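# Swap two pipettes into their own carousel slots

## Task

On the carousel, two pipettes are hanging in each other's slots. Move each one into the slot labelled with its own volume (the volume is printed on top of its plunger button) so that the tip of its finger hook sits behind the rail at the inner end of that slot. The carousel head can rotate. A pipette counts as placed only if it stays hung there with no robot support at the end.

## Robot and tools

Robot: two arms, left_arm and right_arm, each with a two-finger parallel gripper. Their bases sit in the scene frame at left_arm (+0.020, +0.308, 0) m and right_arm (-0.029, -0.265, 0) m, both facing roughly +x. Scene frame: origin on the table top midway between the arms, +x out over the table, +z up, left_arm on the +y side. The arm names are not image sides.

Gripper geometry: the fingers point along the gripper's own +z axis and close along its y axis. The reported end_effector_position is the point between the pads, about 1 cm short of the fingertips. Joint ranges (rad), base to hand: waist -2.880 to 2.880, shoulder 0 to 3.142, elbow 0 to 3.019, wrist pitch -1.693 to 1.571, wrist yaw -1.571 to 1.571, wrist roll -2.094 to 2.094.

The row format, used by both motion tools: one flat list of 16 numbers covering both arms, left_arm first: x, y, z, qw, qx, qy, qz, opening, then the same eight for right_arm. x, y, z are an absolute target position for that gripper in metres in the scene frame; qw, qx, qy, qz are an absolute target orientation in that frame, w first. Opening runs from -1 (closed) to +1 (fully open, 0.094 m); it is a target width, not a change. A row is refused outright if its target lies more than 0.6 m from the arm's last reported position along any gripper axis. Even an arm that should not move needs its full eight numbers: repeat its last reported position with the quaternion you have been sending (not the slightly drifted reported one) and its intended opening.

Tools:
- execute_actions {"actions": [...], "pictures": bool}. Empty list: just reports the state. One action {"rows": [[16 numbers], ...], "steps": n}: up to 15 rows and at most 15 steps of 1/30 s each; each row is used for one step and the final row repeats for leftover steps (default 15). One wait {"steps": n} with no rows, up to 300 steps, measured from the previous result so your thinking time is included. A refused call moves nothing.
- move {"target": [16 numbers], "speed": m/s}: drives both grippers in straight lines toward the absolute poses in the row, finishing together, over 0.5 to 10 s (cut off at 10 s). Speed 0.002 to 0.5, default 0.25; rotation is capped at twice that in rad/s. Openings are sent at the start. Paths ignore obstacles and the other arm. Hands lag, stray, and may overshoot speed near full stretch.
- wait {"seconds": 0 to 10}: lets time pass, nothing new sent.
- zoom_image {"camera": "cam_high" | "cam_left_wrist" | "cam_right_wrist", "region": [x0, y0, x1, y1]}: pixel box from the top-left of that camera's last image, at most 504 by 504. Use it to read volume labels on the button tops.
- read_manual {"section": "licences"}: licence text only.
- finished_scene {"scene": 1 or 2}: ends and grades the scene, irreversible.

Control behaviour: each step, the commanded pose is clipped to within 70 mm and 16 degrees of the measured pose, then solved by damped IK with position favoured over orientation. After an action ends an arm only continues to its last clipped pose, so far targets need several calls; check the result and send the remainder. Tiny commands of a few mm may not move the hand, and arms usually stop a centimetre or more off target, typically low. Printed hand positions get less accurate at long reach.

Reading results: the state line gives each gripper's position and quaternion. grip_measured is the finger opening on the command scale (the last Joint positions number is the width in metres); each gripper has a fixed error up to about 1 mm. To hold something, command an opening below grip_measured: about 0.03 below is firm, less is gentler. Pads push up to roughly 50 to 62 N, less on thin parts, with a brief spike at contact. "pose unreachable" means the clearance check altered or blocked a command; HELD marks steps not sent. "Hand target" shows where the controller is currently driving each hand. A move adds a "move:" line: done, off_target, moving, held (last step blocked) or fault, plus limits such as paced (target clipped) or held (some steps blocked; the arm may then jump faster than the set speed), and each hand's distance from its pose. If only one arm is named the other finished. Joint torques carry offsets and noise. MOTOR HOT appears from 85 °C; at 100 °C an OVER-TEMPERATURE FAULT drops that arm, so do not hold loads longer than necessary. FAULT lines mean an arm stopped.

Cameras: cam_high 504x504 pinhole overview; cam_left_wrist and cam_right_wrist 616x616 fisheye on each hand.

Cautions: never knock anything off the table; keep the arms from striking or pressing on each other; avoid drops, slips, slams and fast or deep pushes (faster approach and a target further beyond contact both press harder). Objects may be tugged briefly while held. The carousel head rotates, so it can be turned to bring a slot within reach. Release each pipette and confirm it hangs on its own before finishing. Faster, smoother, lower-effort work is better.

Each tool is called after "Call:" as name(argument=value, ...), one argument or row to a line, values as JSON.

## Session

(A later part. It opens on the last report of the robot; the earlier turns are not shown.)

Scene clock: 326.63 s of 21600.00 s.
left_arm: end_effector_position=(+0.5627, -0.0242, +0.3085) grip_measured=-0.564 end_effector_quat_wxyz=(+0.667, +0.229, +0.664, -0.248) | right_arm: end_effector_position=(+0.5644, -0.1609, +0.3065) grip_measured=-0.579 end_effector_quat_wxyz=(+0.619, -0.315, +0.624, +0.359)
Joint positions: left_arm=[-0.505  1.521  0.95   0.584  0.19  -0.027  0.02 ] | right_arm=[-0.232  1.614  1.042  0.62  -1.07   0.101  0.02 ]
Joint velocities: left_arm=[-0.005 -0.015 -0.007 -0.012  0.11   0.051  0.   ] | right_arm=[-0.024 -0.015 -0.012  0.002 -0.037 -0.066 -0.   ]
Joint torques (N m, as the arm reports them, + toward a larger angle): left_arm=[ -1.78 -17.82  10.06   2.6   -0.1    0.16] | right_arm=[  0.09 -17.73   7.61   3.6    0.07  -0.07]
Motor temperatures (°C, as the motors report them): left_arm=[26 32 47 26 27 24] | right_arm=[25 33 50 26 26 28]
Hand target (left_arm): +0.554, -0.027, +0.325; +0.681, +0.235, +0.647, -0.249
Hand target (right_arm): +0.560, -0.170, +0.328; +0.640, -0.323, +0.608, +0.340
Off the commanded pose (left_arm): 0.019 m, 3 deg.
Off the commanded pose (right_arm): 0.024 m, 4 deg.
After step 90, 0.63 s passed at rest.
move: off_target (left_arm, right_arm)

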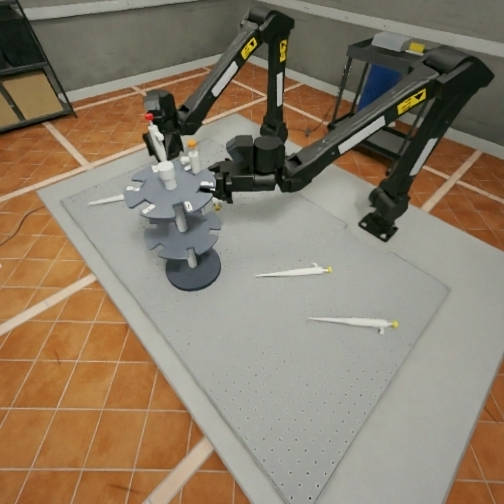

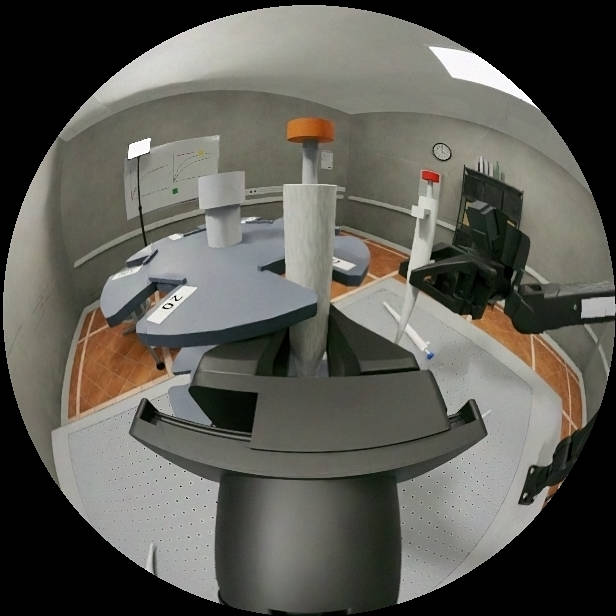

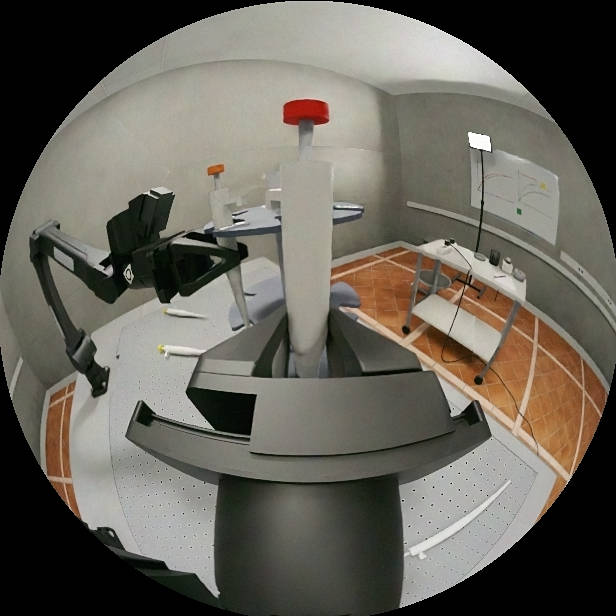

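Call:
move(
  target=[0.508,-0.036,0.325,0.6817,0.2354,0.6469,-0.2481,-0.61,0.56,-0.17,0.328,0.6405,-0.3232,0.6078,0.3406,-0.625],
  speed=0.06,
)

Scene clock: 331.53 s of 21600.00 s.
left_arm: end_effector_position=(+0.5148, -0.0355, +0.3169) grip_measured=-0.564 end_effector_quat_wxyz=(+0.671, +0.233, +0.659, -0.248) | right_arm: end_effector_position=(+0.5644, -0.1609, +0.3065) grip_measured=-0.579 end_effector_quat_wxyz=(+0.619, -0.315, +0.624, +0.359)
Joint positions: left_arm=[-0.578  1.424  0.862  0.584  0.122 -0.017  0.02 ] | right_arm=[-0.232  1.614  1.042  0.62  -1.07   0.101  0.02 ]
Joint velocities: left_arm=[-0.024  0.005  0.012 -0.022  0.066 -0.022  0.   ] | right_arm=[-0.005 -0.015 -0.007 -0.007  0.007 -0.066 -0.001]
Joint torques (N m, as the arm reports them, + toward a larger angle): left_arm=[ -1.43 -14.84   9.55   2.8   -0.13   0.12] | right_arm=[ -0.12 -17.38   7.54   3.63   0.07  -0.08]
Motor temperatures (°C, as the motors report them): left_arm=[26 32 46 27 27 24] | right_arm=[25 33 50 26 26 28]
Hand target (left_arm): +0.508, -0.035, +0.325; +0.681, +0.235, +0.647, -0.248
Hand target (right_arm): +0.560, -0.170, +0.328; +0.640, -0.323, +0.608, +0.340
Off the commanded pose (left_arm): 0.011 m, 2 deg.
Off the commanded pose (right_arm): 0.024 m, 4 deg.
After step 90, 0.60 s passed at rest.
move: off_target (left_arm, right_arm)

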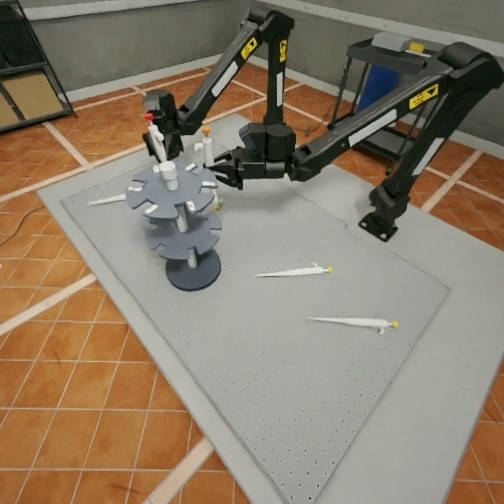

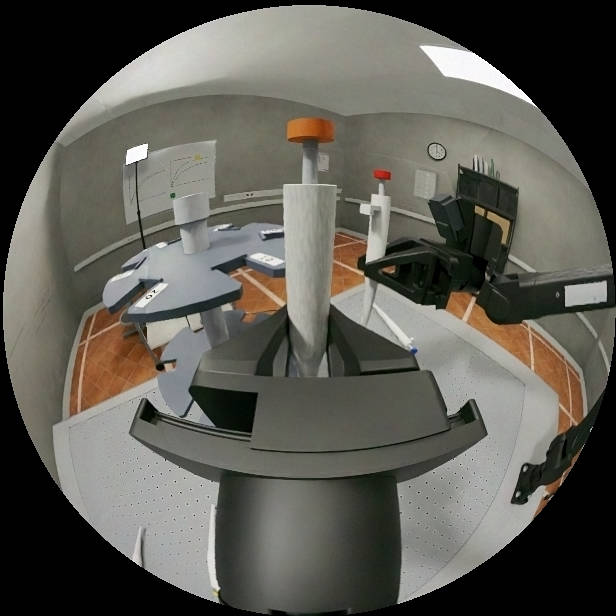

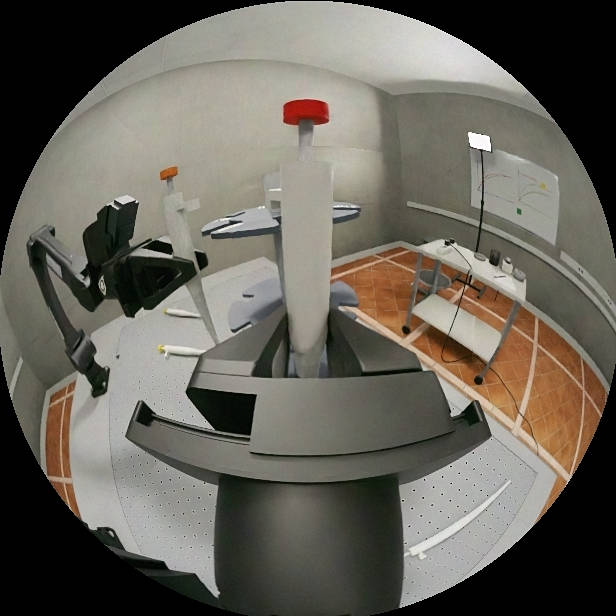

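Call:
move(
  target=[0.50,0.12,0.325,0.628,0.344,0.596,-0.363,-0.61,0.505,-0.040,0.325,0.7144,-0.1195,0.6779,0.1259,-0.625],
  speed=0.12,
)

Scene clock: 339.20 s of 21600.00 s.
left_arm: end_effector_position=(+0.5057, +0.1169, +0.3206) grip_measured=-0.564 end_effector_quat_wxyz=(+0.621, +0.344, +0.602, -0.364) | right_arm: end_effector_position=(+0.5142, -0.0421, +0.3111) grip_measured=-0.579 end_effector_quat_wxyz=(+0.707, -0.115, +0.686, +0.126)
Joint positions: left_arm=[-0.111  1.351  0.784  0.63   0.944 -0.061  0.02 ] | right_arm=[0.256 1.399 0.811 0.62  0.066 0.008 0.02 ]
Joint velocities: left_arm=[-0.005 -0.005  0.002 -0.007  0.037  0.007 -0.   ] | right_arm=[-0.005  0.005  0.022 -0.007  0.007  0.066 -0.001]
Joint torques (N m, as the arm reports them, + toward a larger angle): left_arm=[ -0.39 -12.46   9.44   2.44   0.06  -0.04] | right_arm=[  1.99 -14.17   7.66   2.01   0.11  -0.12]
Motor temperatures (°C, as the motors report them): left_arm=[26 31 45 27 27 24] | right_arm=[25 33 49 26 26 28]
Hand target (left_arm): +0.502, +0.119, +0.325; +0.628, +0.345, +0.596, -0.362
Hand target (right_arm): +0.507, -0.040, +0.324; +0.713, -0.120, +0.679, +0.125
Off the commanded pose (left_arm): 0.008 m, 1 deg.
Off the commanded pose (right_arm): 0.017 m, 1 deg.
After step 130, 0.27 s passed at rest.
move: off_target (right_arm)

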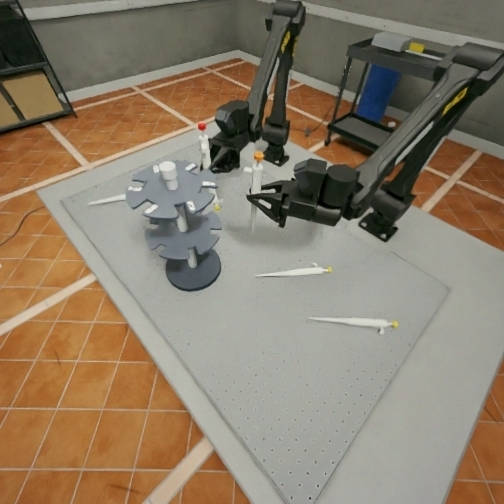

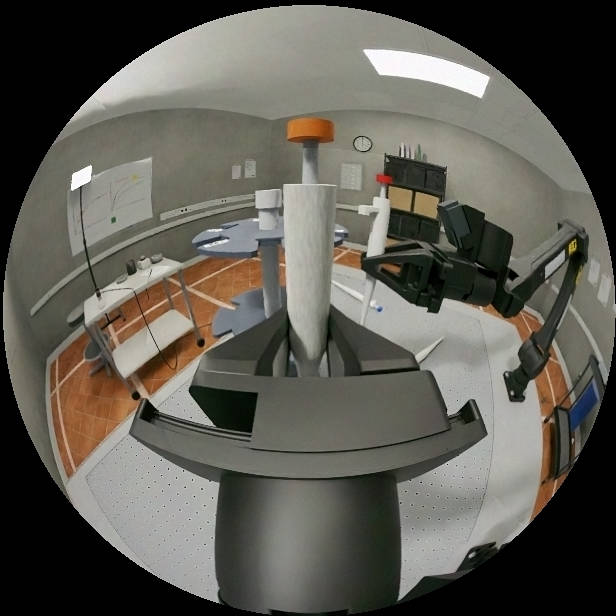

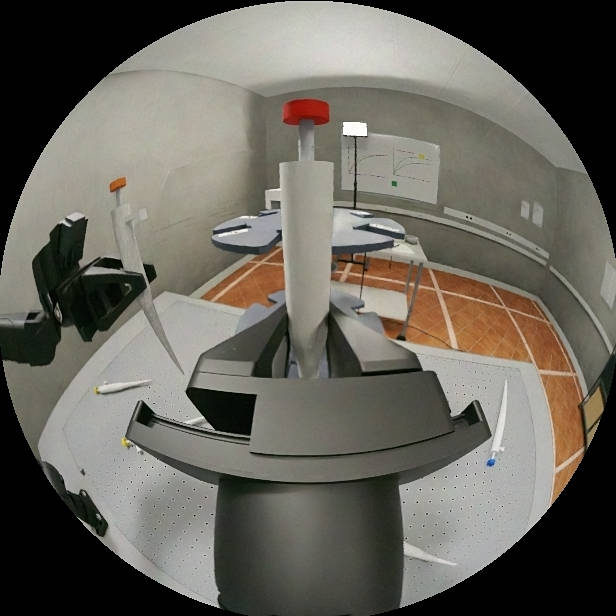

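Call:
move(
  target=[0.60,0.15,0.33,0.5893,0.4181,0.5549,-0.4126,-0.61,0.560,-0.022,0.325,0.7144,-0.1195,0.6779,0.1259,-0.625],
  speed=0.08,
)

Scene clock: 343.97 s of 21600.00 s.
left_arm: end_effector_position=(+0.5841, +0.1453, +0.3136) grip_measured=-0.564 end_effector_quat_wxyz=(+0.580, +0.413, +0.563, -0.419) | right_arm: end_effector_position=(+0.5405, -0.0298, +0.3034) grip_measured=-0.579 end_effector_quat_wxyz=(+0.703, -0.118, +0.690, +0.127)
Joint positions: left_arm=[-0.004  1.629  1.077  0.63   1.26  -0.066  0.02 ] | right_arm=[0.256 1.48  0.881 0.62  0.061 0.007 0.02 ]
Joint velocities: left_arm=[-0.005 -0.015 -0.002  0.002  0.007 -0.007  0.   ] | right_arm=[-0.015 -0.024 -0.012  0.012 -0.007 -0.051 -0.001]
Joint torques (N m, as the arm reports them, + toward a larger angle): left_arm=[  0.06 -14.58  15.94   1.16   0.01  -0.05] | right_arm=[  0.85 -10.2   13.01   1.65  -0.14  -0.11]
Motor temperatures (°C, as the motors report them): left_arm=[26 31 46 27 27 24] | right_arm=[25 32 50 26 26 28]
Hand target (left_arm): +0.599, +0.149, +0.330; +0.590, +0.418, +0.555, -0.412
Hand target (right_arm): +0.558, -0.023, +0.326; +0.715, -0.119, +0.678, +0.126
Off the commanded pose (left_arm): 0.023 m, 2 deg.
Off the commanded pose (right_arm): 0.030 m, 2 deg.
After step 90, 0.10 s passed at rest.
move: off_target (left_arm, right_arm)

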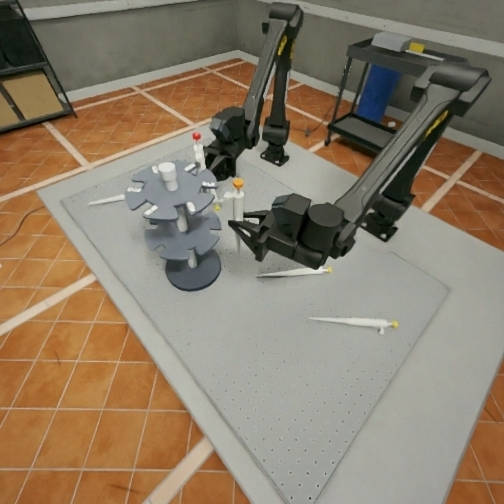

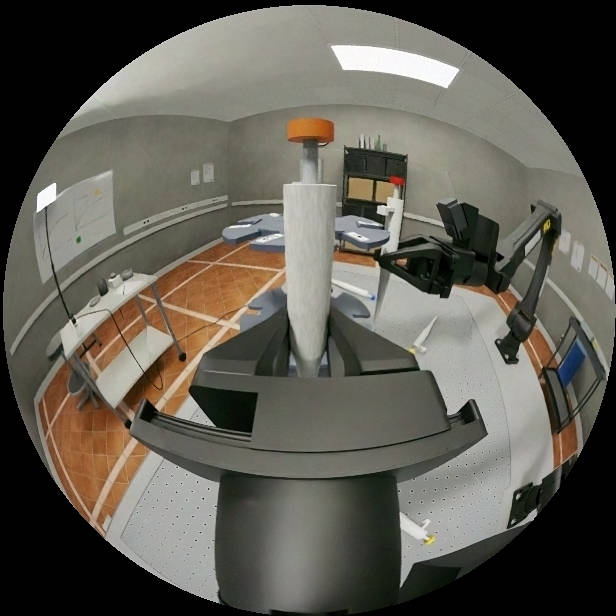

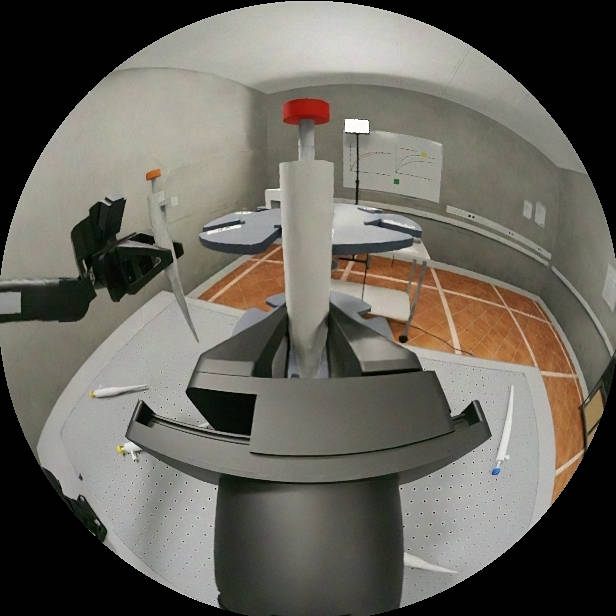

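Call:
zoom_image(
  camera="cam_right_wrist",
  region=[180, 170, 440, 300],
)

Call:
zoom_image(
  camera="cam_high",
  region=[110, 120, 270, 250],
)

Region (180, 170, 440, 300) of cam_right_wrist's 616x616 image, scaled by 1.938, with more detail than that image has.

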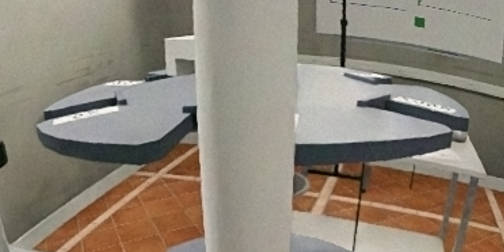

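Region (110, 120, 270, 250) of cam_high's 504x504 image, scaled by 3.150, with more detail than that image has; it fills the top 410 rows of this view, and the rest is white.

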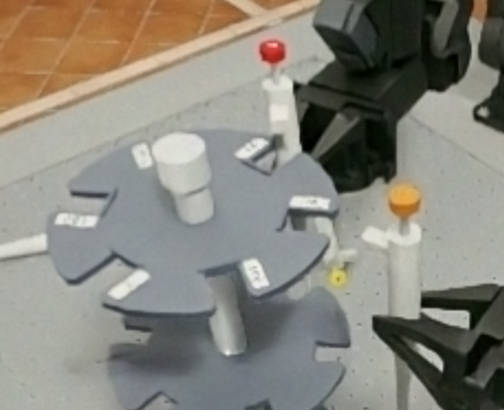

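Call:
move(
  target=[0.60,0.15,0.33,0.5893,0.4181,0.5549,-0.4126,-0.61,0.556,-0.011,0.328,0.7144,-0.1195,0.6779,0.1259,-0.625],
  speed=0.04,
)

Scene clock: 350.37 s of 21600.00 s.
left_arm: end_effector_position=(+0.5836, +0.1452, +0.3135) grip_measured=-0.564 end_effector_quat_wxyz=(+0.579, +0.414, +0.563, -0.420) | right_arm: end_effector_position=(+0.5418, -0.0263, +0.3057) grip_measured=-0.579 end_effector_quat_wxyz=(+0.703, -0.115, +0.691, +0.123)
Joint positions: left_arm=[-0.004  1.629  1.077  0.63   1.263 -0.067  0.02 ] | right_arm=[0.265 1.483 0.892 0.611 0.081 0.007 0.02 ]
Joint velocities: left_arm=[-0.015  0.005 -0.007  0.007  0.051 -0.066 -0.   ] | right_arm=[-0.015 -0.015 -0.007  0.002 -0.037  0.037  0.   ]
Joint torques (N m, as the arm reports them, + toward a larger angle): left_arm=[  0.02 -15.15  15.67   1.17   0.01  -0.07] | right_arm=[  1.98 -10.53  12.82   1.86   0.13  -0.1 ]
Motor temperatures (°C, as the motors report them): left_arm=[26 31 47 26 27 24] | right_arm=[25 32 51 25 26 28]
Hand target (left_arm): +0.599, +0.150, +0.330; +0.589, +0.418, +0.555, -0.412
Hand target (right_arm): +0.554, -0.012, +0.328; +0.715, -0.119, +0.678, +0.126
Off the commanded pose (left_arm): 0.024 m, 2 deg.
Off the commanded pose (right_arm): 0.031 m, 2 deg.
After step 90, 2.20 s passed at rest.
move: off_target (left_arm, right_arm)

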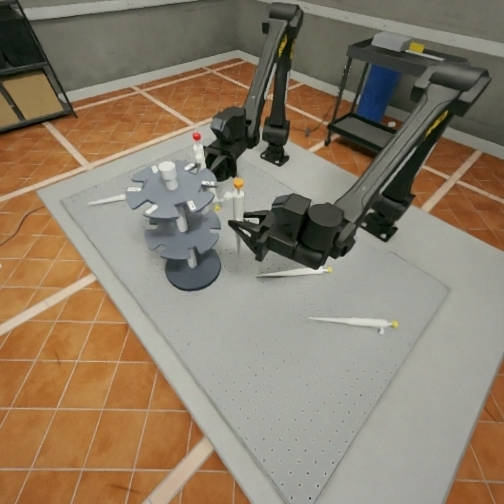

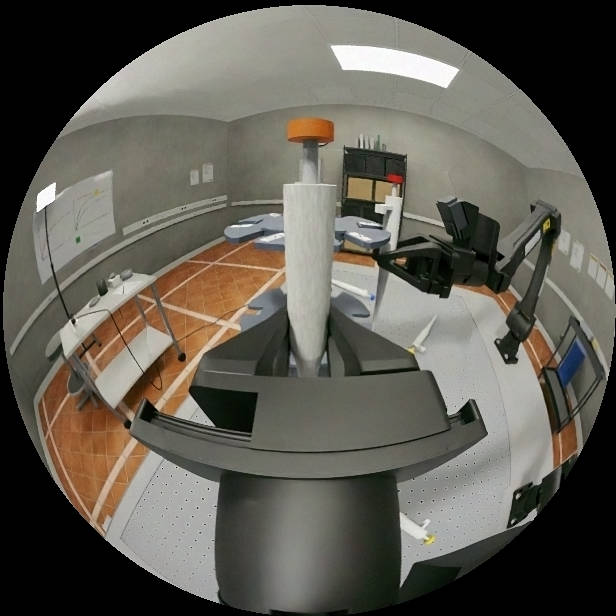

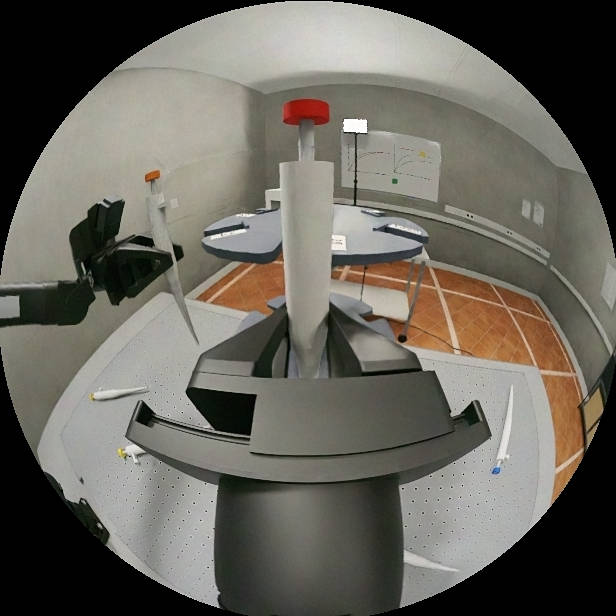

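Call:
move(
  target=[0.60,0.15,0.33,0.5893,0.4181,0.5549,-0.4126,-0.61,0.582,-0.005,0.328,0.7144,-0.1195,0.6779,0.1259,-0.625],
  speed=0.04,
)

Scene clock: 354.57 s of 21600.00 s.
left_arm: end_effector_position=(+0.5836, +0.1452, +0.3135) grip_measured=-0.564 end_effector_quat_wxyz=(+0.579, +0.414, +0.563, -0.420) | right_arm: end_effector_position=(+0.5658, -0.0151, +0.3064) grip_measured=-0.579 end_effector_quat_wxyz=(+0.703, -0.116, +0.690, +0.124)
Joint positions: left_arm=[-0.004  1.629  1.077  0.63   1.263 -0.067  0.02 ] | right_arm=[0.265 1.546 0.967 0.599 0.078 0.006 0.02 ]
Joint velocities: left_arm=[-0.005  0.015 -0.002  0.027 -0.022 -0.037 -0.   ] | right_arm=[-0.005 -0.015 -0.002 -0.012 -0.051 -0.007 -0.001]
Joint torques (N m, as the arm reports them, + toward a larger angle): left_arm=[ -0.32 -15.49  15.76   1.18   0.02  -0.03] | right_arm=[  1.24 -12.12  12.89   1.69  -0.23  -0.12]
Motor temperatures (°C, as the motors report them): left_arm=[26 31 47 26 27 24] | right_arm=[25 32 52 25 26 28]
Hand target (left_arm): +0.599, +0.150, +0.330; +0.589, +0.418, +0.555, -0.412
Hand target (right_arm): +0.580, -0.006, +0.329; +0.715, -0.120, +0.678, +0.126
Off the commanded pose (left_arm): 0.024 m, 2 deg.
Off the commanded pose (right_arm): 0.029 m, 2 deg.
move: off_target (left_arm, right_arm)

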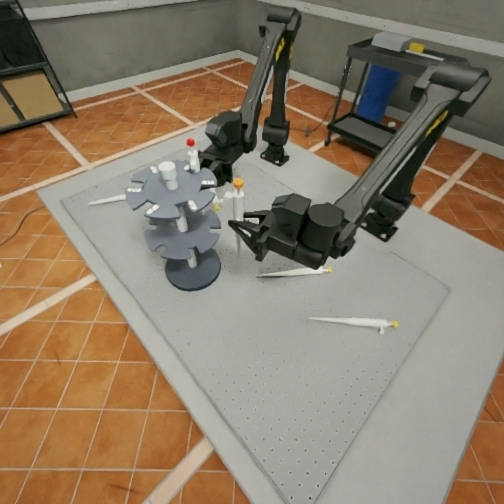

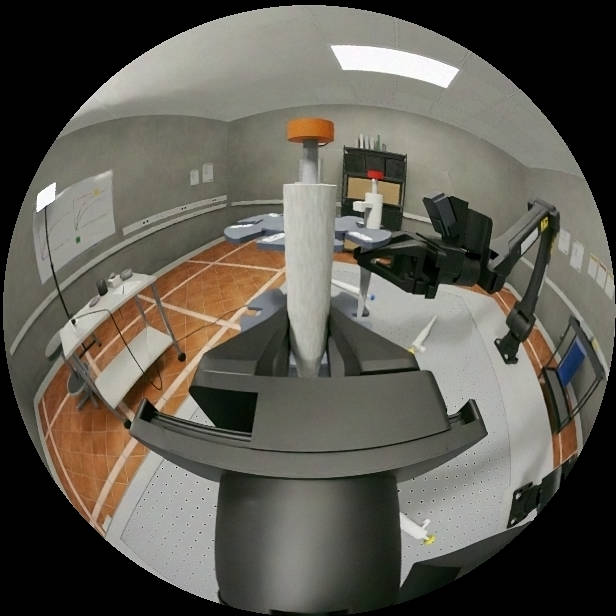

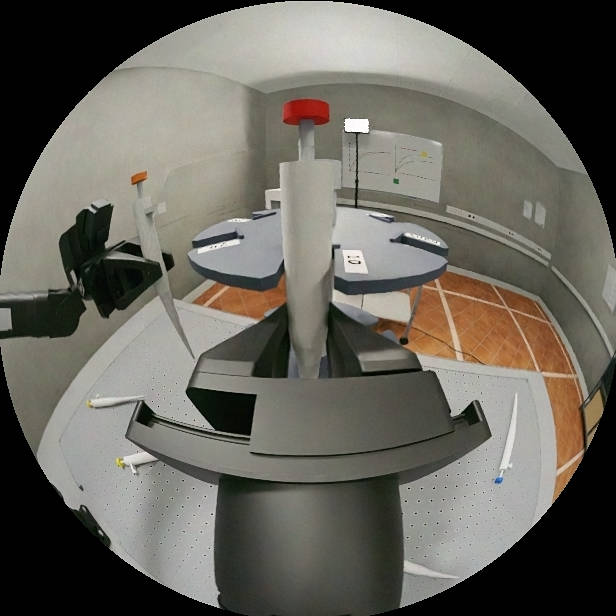

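Call:
move(
  target=[0.60,0.15,0.33,0.5893,0.4181,0.5549,-0.4126,-0.61,0.606,-0.070,0.328,0.7108,-0.1373,0.6746,0.1446,-0.625],
  speed=0.05,
)

Scene clock: 362.90 s of 21600.00 s.
left_arm: end_effector_position=(+0.5836, +0.1452, +0.3135) grip_measured=-0.564 end_effector_quat_wxyz=(+0.579, +0.414, +0.563, -0.420) | right_arm: end_effector_position=(+0.5843, -0.0667, +0.3059) grip_measured=-0.579 end_effector_quat_wxyz=(+0.698, -0.142, +0.686, +0.148)
Joint positions: left_arm=[-0.004  1.629  1.077  0.63   1.263 -0.067  0.02 ] | right_arm=[ 0.124  1.547  0.967  0.599 -0.135  0.006  0.02 ]
Joint velocities: left_arm=[ 0.015 -0.005 -0.012 -0.002  0.037 -0.007 -0.   ] | right_arm=[-0.005 -0.015  0.002 -0.002  0.037 -0.066  0.   ]
Joint torques (N m, as the arm reports them, + toward a larger angle): left_arm=[  0.31 -15.3   15.64   1.22   0.02  -0.05] | right_arm=[ -0.29 -11.61  12.93   1.83  -0.12  -0.01]
Motor temperatures (°C, as the motors report them): left_arm=[26 31 48 26 27 24] | right_arm=[25 32 53 25 26 28]
Hand target (left_arm): +0.599, +0.150, +0.330; +0.589, +0.418, +0.555, -0.412
Hand target (right_arm): +0.603, -0.071, +0.328; +0.711, -0.137, +0.674, +0.144
Off the commanded pose (left_arm): 0.024 m, 2 deg.
Off the commanded pose (right_arm): 0.031 m, 2 deg.
After step 90, 3.57 s passed at rest.
move: off_target (left_arm, right_arm)

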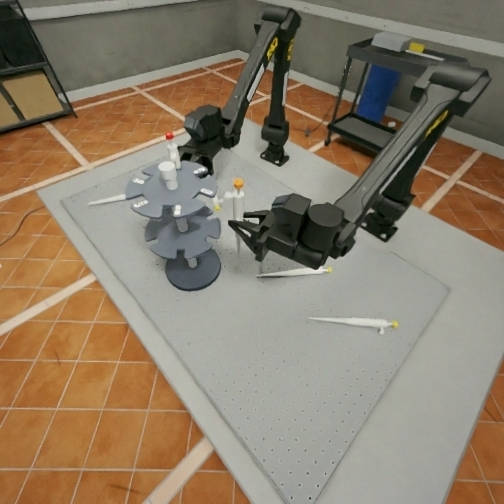

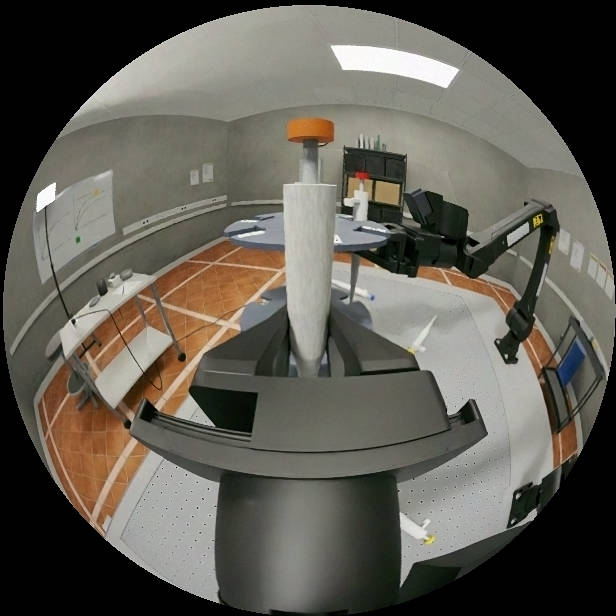

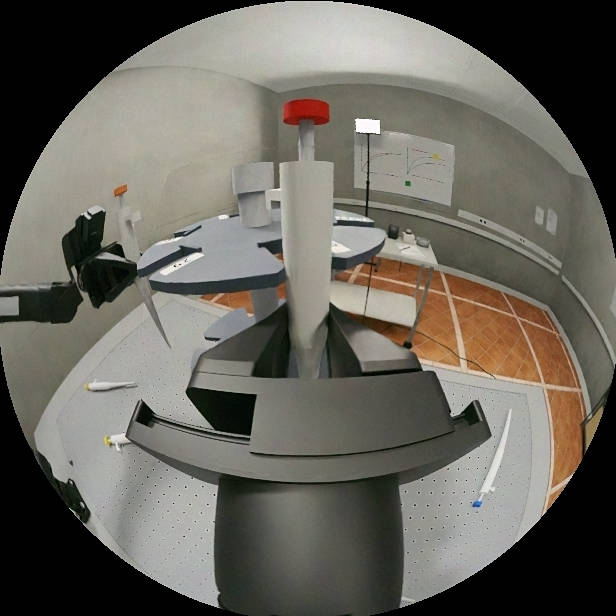

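Call:
move(
  target=[0.60,0.15,0.33,0.5893,0.4181,0.5549,-0.4126,-0.61,0.613,-0.046,0.328,0.7108,-0.1373,0.6746,0.1446,-0.625],
  speed=0.04,
)

Scene clock: 369.30 s of 21600.00 s.
left_arm: end_effector_position=(+0.5836, +0.1452, +0.3135) grip_measured=-0.564 end_effector_quat_wxyz=(+0.579, +0.414, +0.563, -0.420) | right_arm: end_effector_position=(+0.5971, -0.0585, +0.3071) grip_measured=-0.579 end_effector_quat_wxyz=(+0.700, -0.136, +0.686, +0.142)
Joint positions: left_arm=[-0.004  1.629  1.077  0.63   1.263 -0.067  0.02 ] | right_arm=[ 0.139  1.579  1.008  0.592 -0.101  0.006  0.02 ]
Joint velocities: left_arm=[-0.005 -0.015  0.017  0.002 -0.022  0.037 -0.001] | right_arm=[-0.015  0.015 -0.017  0.007  0.007 -0.007 -0.   ]
Joint torques (N m, as the arm reports them, + toward a larger angle): left_arm=[  0.08 -15.15  15.7    1.19   0.02  -0.02] | right_arm=[  1.51 -12.21  13.07   1.75   0.18   0.01]
Motor temperatures (°C, as the motors report them): left_arm=[26 31 49 26 27 24] | right_arm=[25 32 54 25 26 28]
Hand target (left_arm): +0.599, +0.150, +0.330; +0.589, +0.418, +0.555, -0.412
Hand target (right_arm): +0.611, -0.047, +0.328; +0.711, -0.137, +0.675, +0.145
Off the commanded pose (left_arm): 0.024 m, 2 deg.
Off the commanded pose (right_arm): 0.029 m, 2 deg.
After step 90, 2.03 s passed at rest.
move: off_target (left_arm, right_arm)

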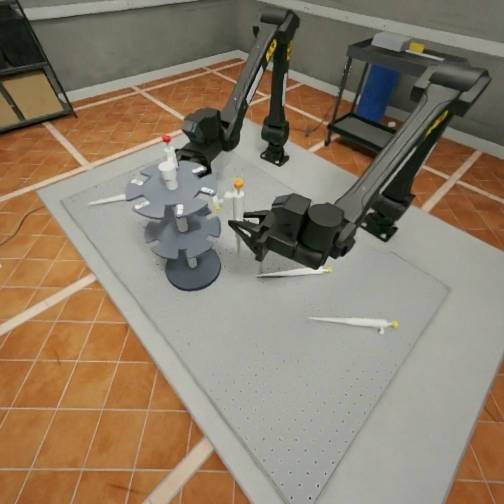

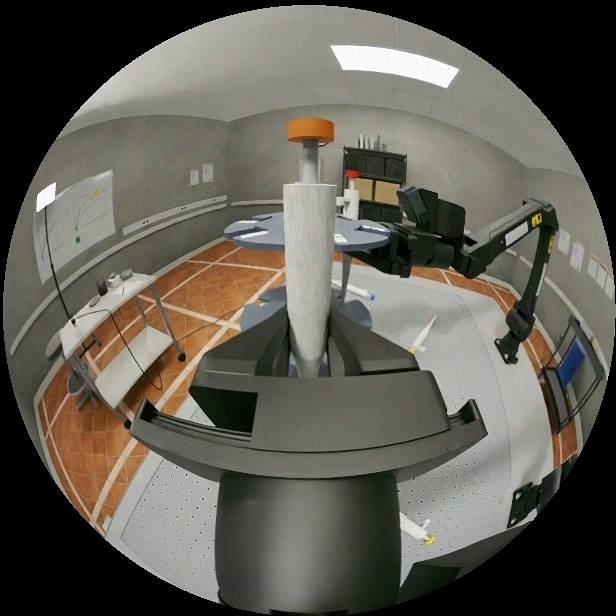

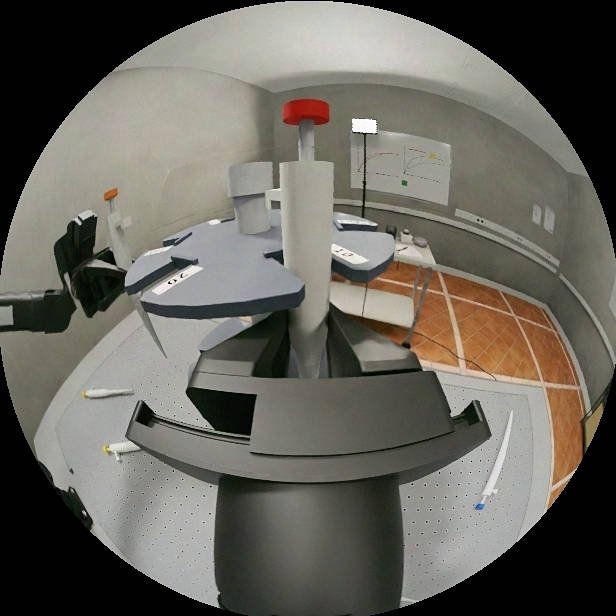

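Call:
move(
  target=[0.60,0.15,0.33,0.5893,0.4181,0.5549,-0.4126,-0.61,0.610,-0.043,0.296,0.7108,-0.1373,0.6746,0.1446,-0.625],
  speed=0.03,
)

Scene clock: 374.93 s of 21600.00 s.
left_arm: end_effector_position=(+0.5836, +0.1452, +0.3135) grip_measured=-0.564 end_effector_quat_wxyz=(+0.579, +0.414, +0.563, -0.420) | right_arm: end_effector_position=(+0.6040, -0.0590, +0.2936) grip_measured=-0.579 end_effector_quat_wxyz=(+0.704, -0.130, +0.685, +0.137)
Joint positions: left_arm=[-0.004  1.629  1.077  0.63   1.263 -0.067  0.02 ] | right_arm=[ 0.139  1.618  1.008  0.637 -0.087  0.006  0.02 ]
Joint velocities: left_arm=[-0.024 -0.005 -0.022  0.002 -0.037  0.022  0.   ] | right_arm=[ 0.015 -0.005 -0.007  0.017 -0.007  0.037 -0.   ]
Joint torques (N m, as the arm reports them, + toward a larger angle): left_arm=[ -0.02 -15.22  15.61   1.13   0.01  -0.06] | right_arm=[  1.97 -11.54   9.73   3.92  -0.09  -0.01]
Motor temperatures (°C, as the motors report them): left_arm=[26 31 49 26 27 24] | right_arm=[25 31 54 25 26 28]
Hand target (left_arm): +0.599, +0.150, +0.330; +0.589, +0.418, +0.555, -0.412
Hand target (right_arm): +0.609, -0.043, +0.296; +0.711, -0.137, +0.675, +0.145
Off the commanded pose (left_arm): 0.024 m, 2 deg.
Off the commanded pose (right_arm): 0.017 m, 2 deg.
After step 90, 1.53 s passed at rest.
move: off_target (left_arm, right_arm)

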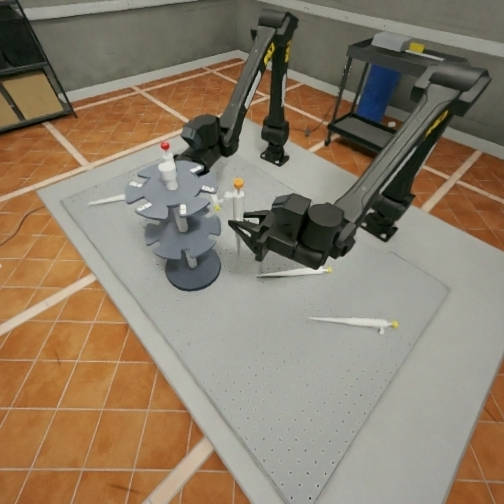

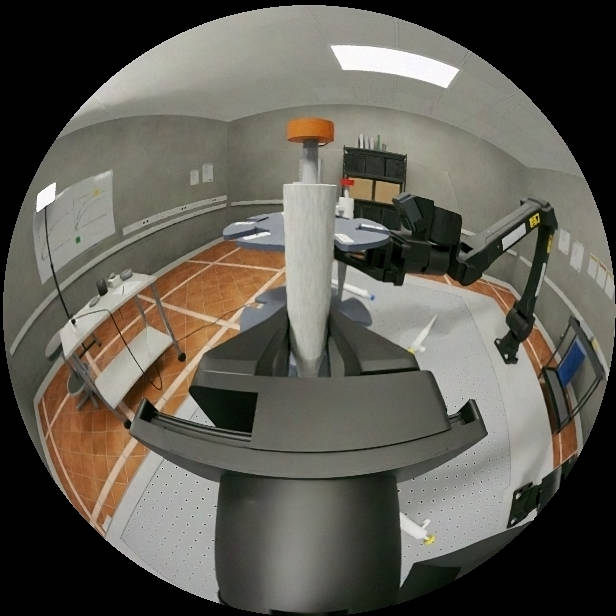

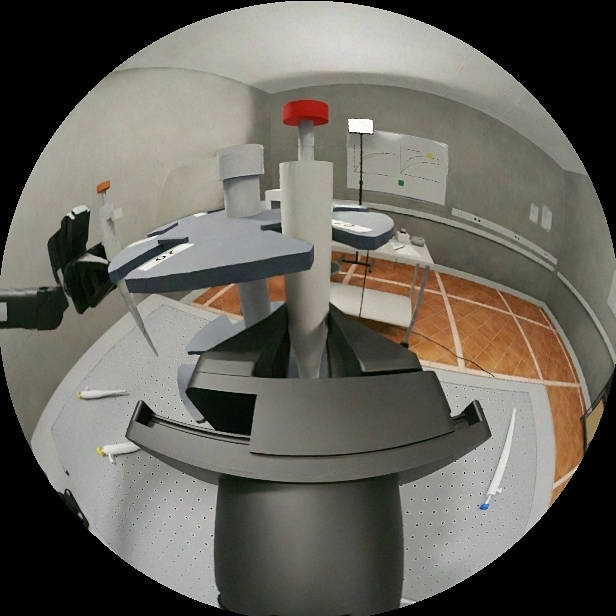

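Call:
zoom_image(
  camera="cam_right_wrist",
  region=[200, 130, 360, 270],
)

Region (200, 130, 360, 270) of cam_right_wrist's 616x616 image, scaled by 3.150, with more detail than that image has; it fills the top 441 rows of this view, and the rest is white.

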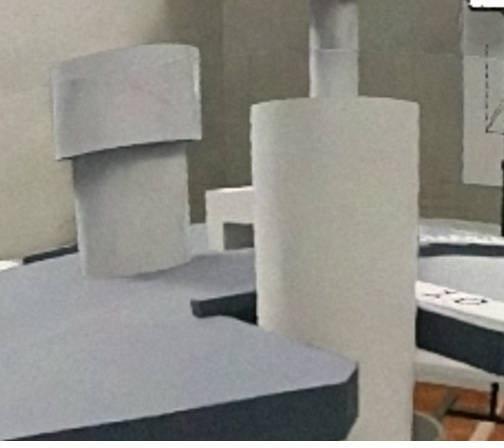

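Call:
execute_actions(
  actions=[
    {"rows":[[0.60,0.15,0.33,0.5893,0.4181,0.5549,-0.4126,-0.61,0.610,-0.043,0.290,0.7108,-0.1373,0.6746,0.1446,-0.625],[0.60,0.15,0.33,0.5893,0.4181,0.5549,-0.4126,-0.61,0.610,-0.043,0.290,0.7108,-0.1373,0.6746,0.1446,-0.625],[0.60,0.15,0.33,0.5893,0.4181,0.5549,-0.4126,-0.61,0.610,-0.043,0.290,0.7108,-0.1373,0.6746,0.1446,-0.625],[0.60,0.15,0.33,0.5893,0.4181,0.5549,-0.4126,-0.61,0.610,-0.043,0.290,0.7108,-0.1373,0.6746,0.1446,-0.625],[0.60,0.15,0.33,0.5893,0.4181,0.5549,-0.4126,-0.61,0.610,-0.043,0.290,0.7108,-0.1373,0.6746,0.1446,-0.625],[0.60,0.15,0.33,0.5893,0.4181,0.5549,-0.4126,-0.61,0.610,-0.043,0.290,0.7108,-0.1373,0.6746,0.1446,-0.625],[0.60,0.15,0.33,0.5893,0.4181,0.5549,-0.4126,-0.61,0.610,-0.043,0.290,0.7108,-0.1373,0.6746,0.1446,-0.25]],"steps":15},
  ],
)

Scene clock: 382.87 s of 21600.00 s.
left_arm: end_effector_position=(+0.5836, +0.1452, +0.3135) grip_measured=-0.564 end_effector_quat_wxyz=(+0.579, +0.414, +0.563, -0.420) | right_arm: end_effector_position=(+0.6053, -0.0551, +0.2873) grip_measured=-0.252 end_effector_quat_wxyz=(+0.704, -0.132, +0.684, +0.138)
Joint positions: left_arm=[-0.004  1.629  1.077  0.63   1.263 -0.067  0.02 ] | right_arm=[ 0.145  1.634  1.008  0.654 -0.086  0.005  0.035]
Joint velocities: left_arm=[-0.015  0.005  0.002 -0.002  0.051 -0.022  0.   ] | right_arm=[ 0.005  0.005 -0.007 -0.002 -0.007 -0.022 -0.   ]
Joint torques (N m, as the arm reports them, + toward a larger angle): left_arm=[ -0.12 -15.17  15.63   1.31  -0.01  -0.02] | right_arm=[  2.4  -11.94   9.23   3.81  -0.15   0.01]
Motor temperatures (°C, as the motors report them): left_arm=[26 31 49 26 27 24] | right_arm=[25 31 53 26 26 28]
Hand target (left_arm): +0.599, +0.150, +0.330; +0.589, +0.418, +0.555, -0.412
Hand target (right_arm): +0.610, -0.043, +0.290; +0.711, -0.137, +0.675, +0.145
Off the commanded pose (left_arm): 0.024 m, 2 deg.
Off the commanded pose (right_arm): 0.013 m, 2 deg.
Steps of this call (steps 1 to 90: nothing new was sent; then 4.43 s passed at rest; steps 91 to 105: all 15 steps of this action). Readings (end_effector_position):
91: left_arm (+0.5836, +0.1452, +0.3135) | right_arm (+0.6041, -0.0590, +0.2936)
92: left_arm (+0.5836, +0.1452, +0.3135) | right_arm (+0.6044, -0.0589, +0.2935)
94: left_arm (+0.5836, +0.1452, +0.3135) | right_arm (+0.6049, -0.0588, +0.2929)
98: left_arm (+0.5836, +0.1452, +0.3135) | right_arm (+0.6054, -0.0582, +0.2908)
105: the state above

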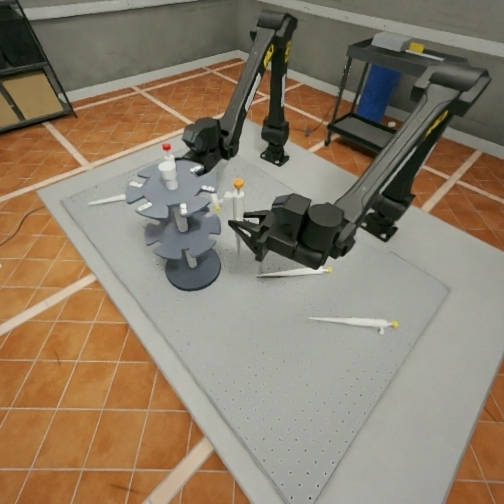

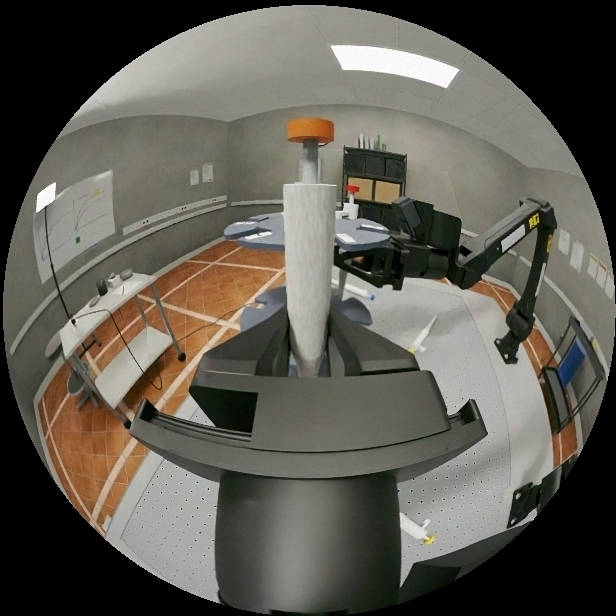

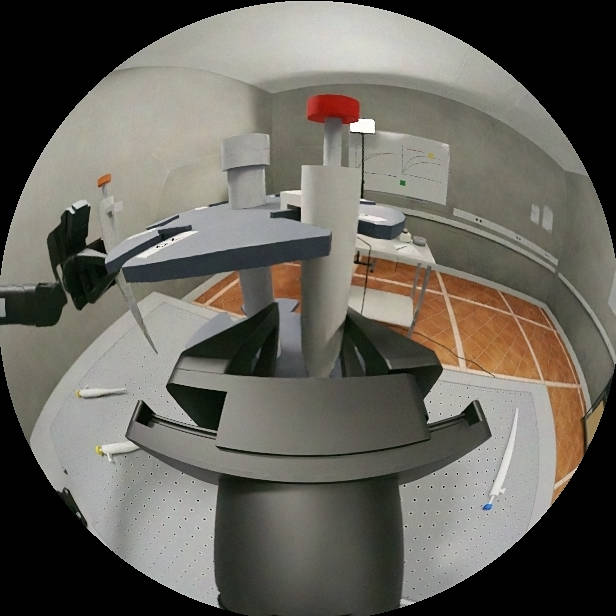

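Call:
zoom_image(
  camera="cam_right_wrist",
  region=[210, 120, 380, 270],
)

Region (210, 120, 380, 270) of cam_right_wrist's 616x616 image, scaled by 2.965, with more detail than that image has; it fills the top 445 rows of this view, and the rest is white.

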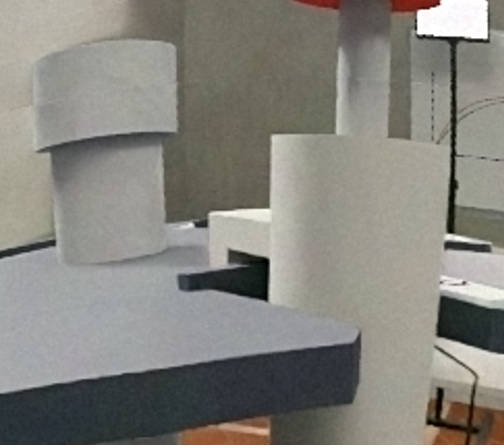

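Call:
move(
  target=[0.60,0.15,0.33,0.5893,0.4181,0.5549,-0.4126,-0.61,0.638,-0.062,0.298,0.6405,-0.3232,0.6078,0.3406,-0.25],
  speed=0.06,
)

Scene clock: 396.40 s of 21600.00 s.
left_arm: end_effector_position=(+0.5836, +0.1452, +0.3135) grip_measured=-0.564 end_effector_quat_wxyz=(+0.579, +0.414, +0.563, -0.420) | right_arm: end_effector_position=(+0.6166, -0.0542, +0.2872) grip_measured=-0.251 end_effector_quat_wxyz=(+0.635, -0.328, +0.609, +0.344)
Joint positions: left_arm=[-0.004  1.629  1.077  0.63   1.263 -0.067  0.02 ] | right_arm=[-0.031  1.773  1.183  0.654 -0.867  0.051  0.035]
Joint velocities: left_arm=[ 0.005 -0.005 -0.012 -0.012 -0.007  0.022  0.   ] | right_arm=[-0.015  0.015  0.002  0.022 -0.007 -0.066 -0.001]
Joint torques (N m, as the arm reports them, + toward a larger angle): left_arm=[  0.08 -15.02  15.67   1.15   0.02  -0.06] | right_arm=[ -0.13 -14.83  12.35   1.63  -0.12   0.14]
Motor temperatures (°C, as the motors report them): left_arm=[26 31 49 26 27 24] | right_arm=[25 31 53 26 26 28]
Hand target (left_arm): +0.599, +0.150, +0.330; +0.589, +0.418, +0.555, -0.412
Hand target (right_arm): +0.636, -0.063, +0.299; +0.642, -0.323, +0.606, +0.340
Off the commanded pose (left_arm): 0.024 m, 2 deg.
Off the commanded pose (right_arm): 0.025 m, 1 deg.
After step 90, 5.27 s passed at rest.
move: off_target (left_arm, right_arm)

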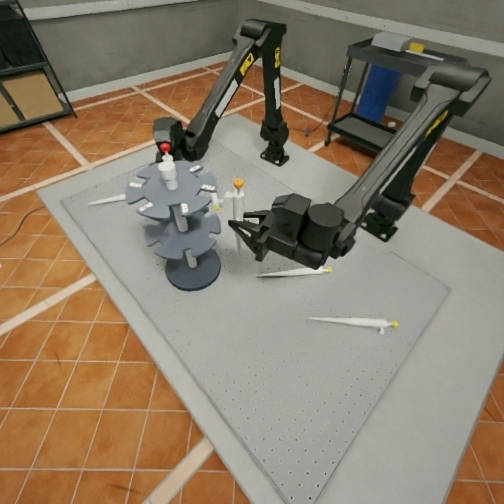

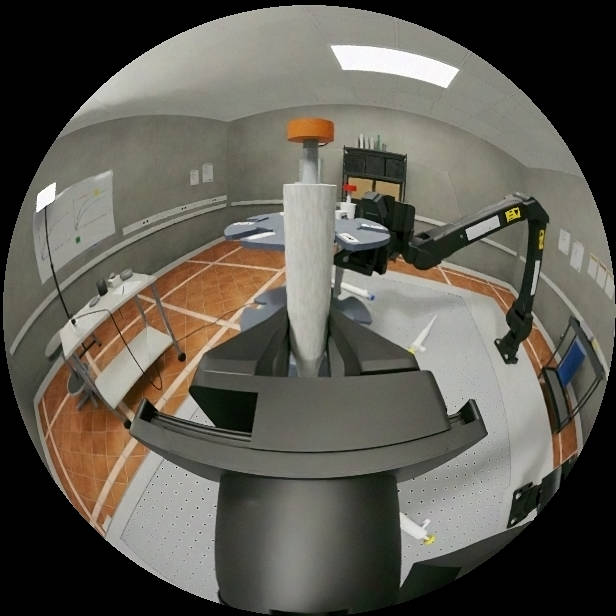

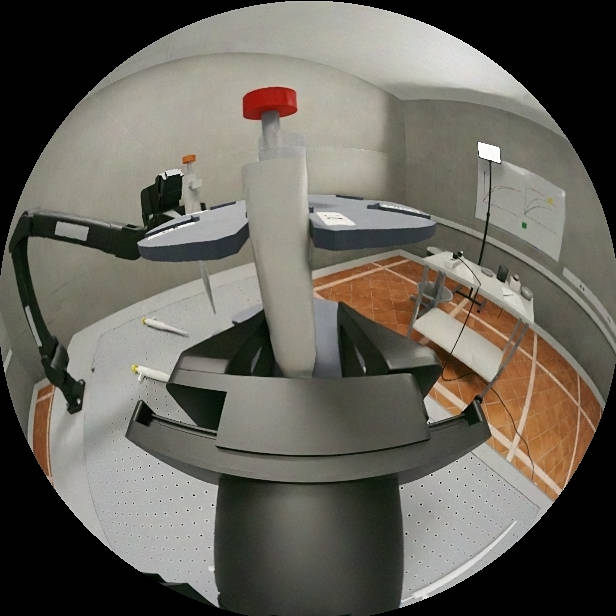

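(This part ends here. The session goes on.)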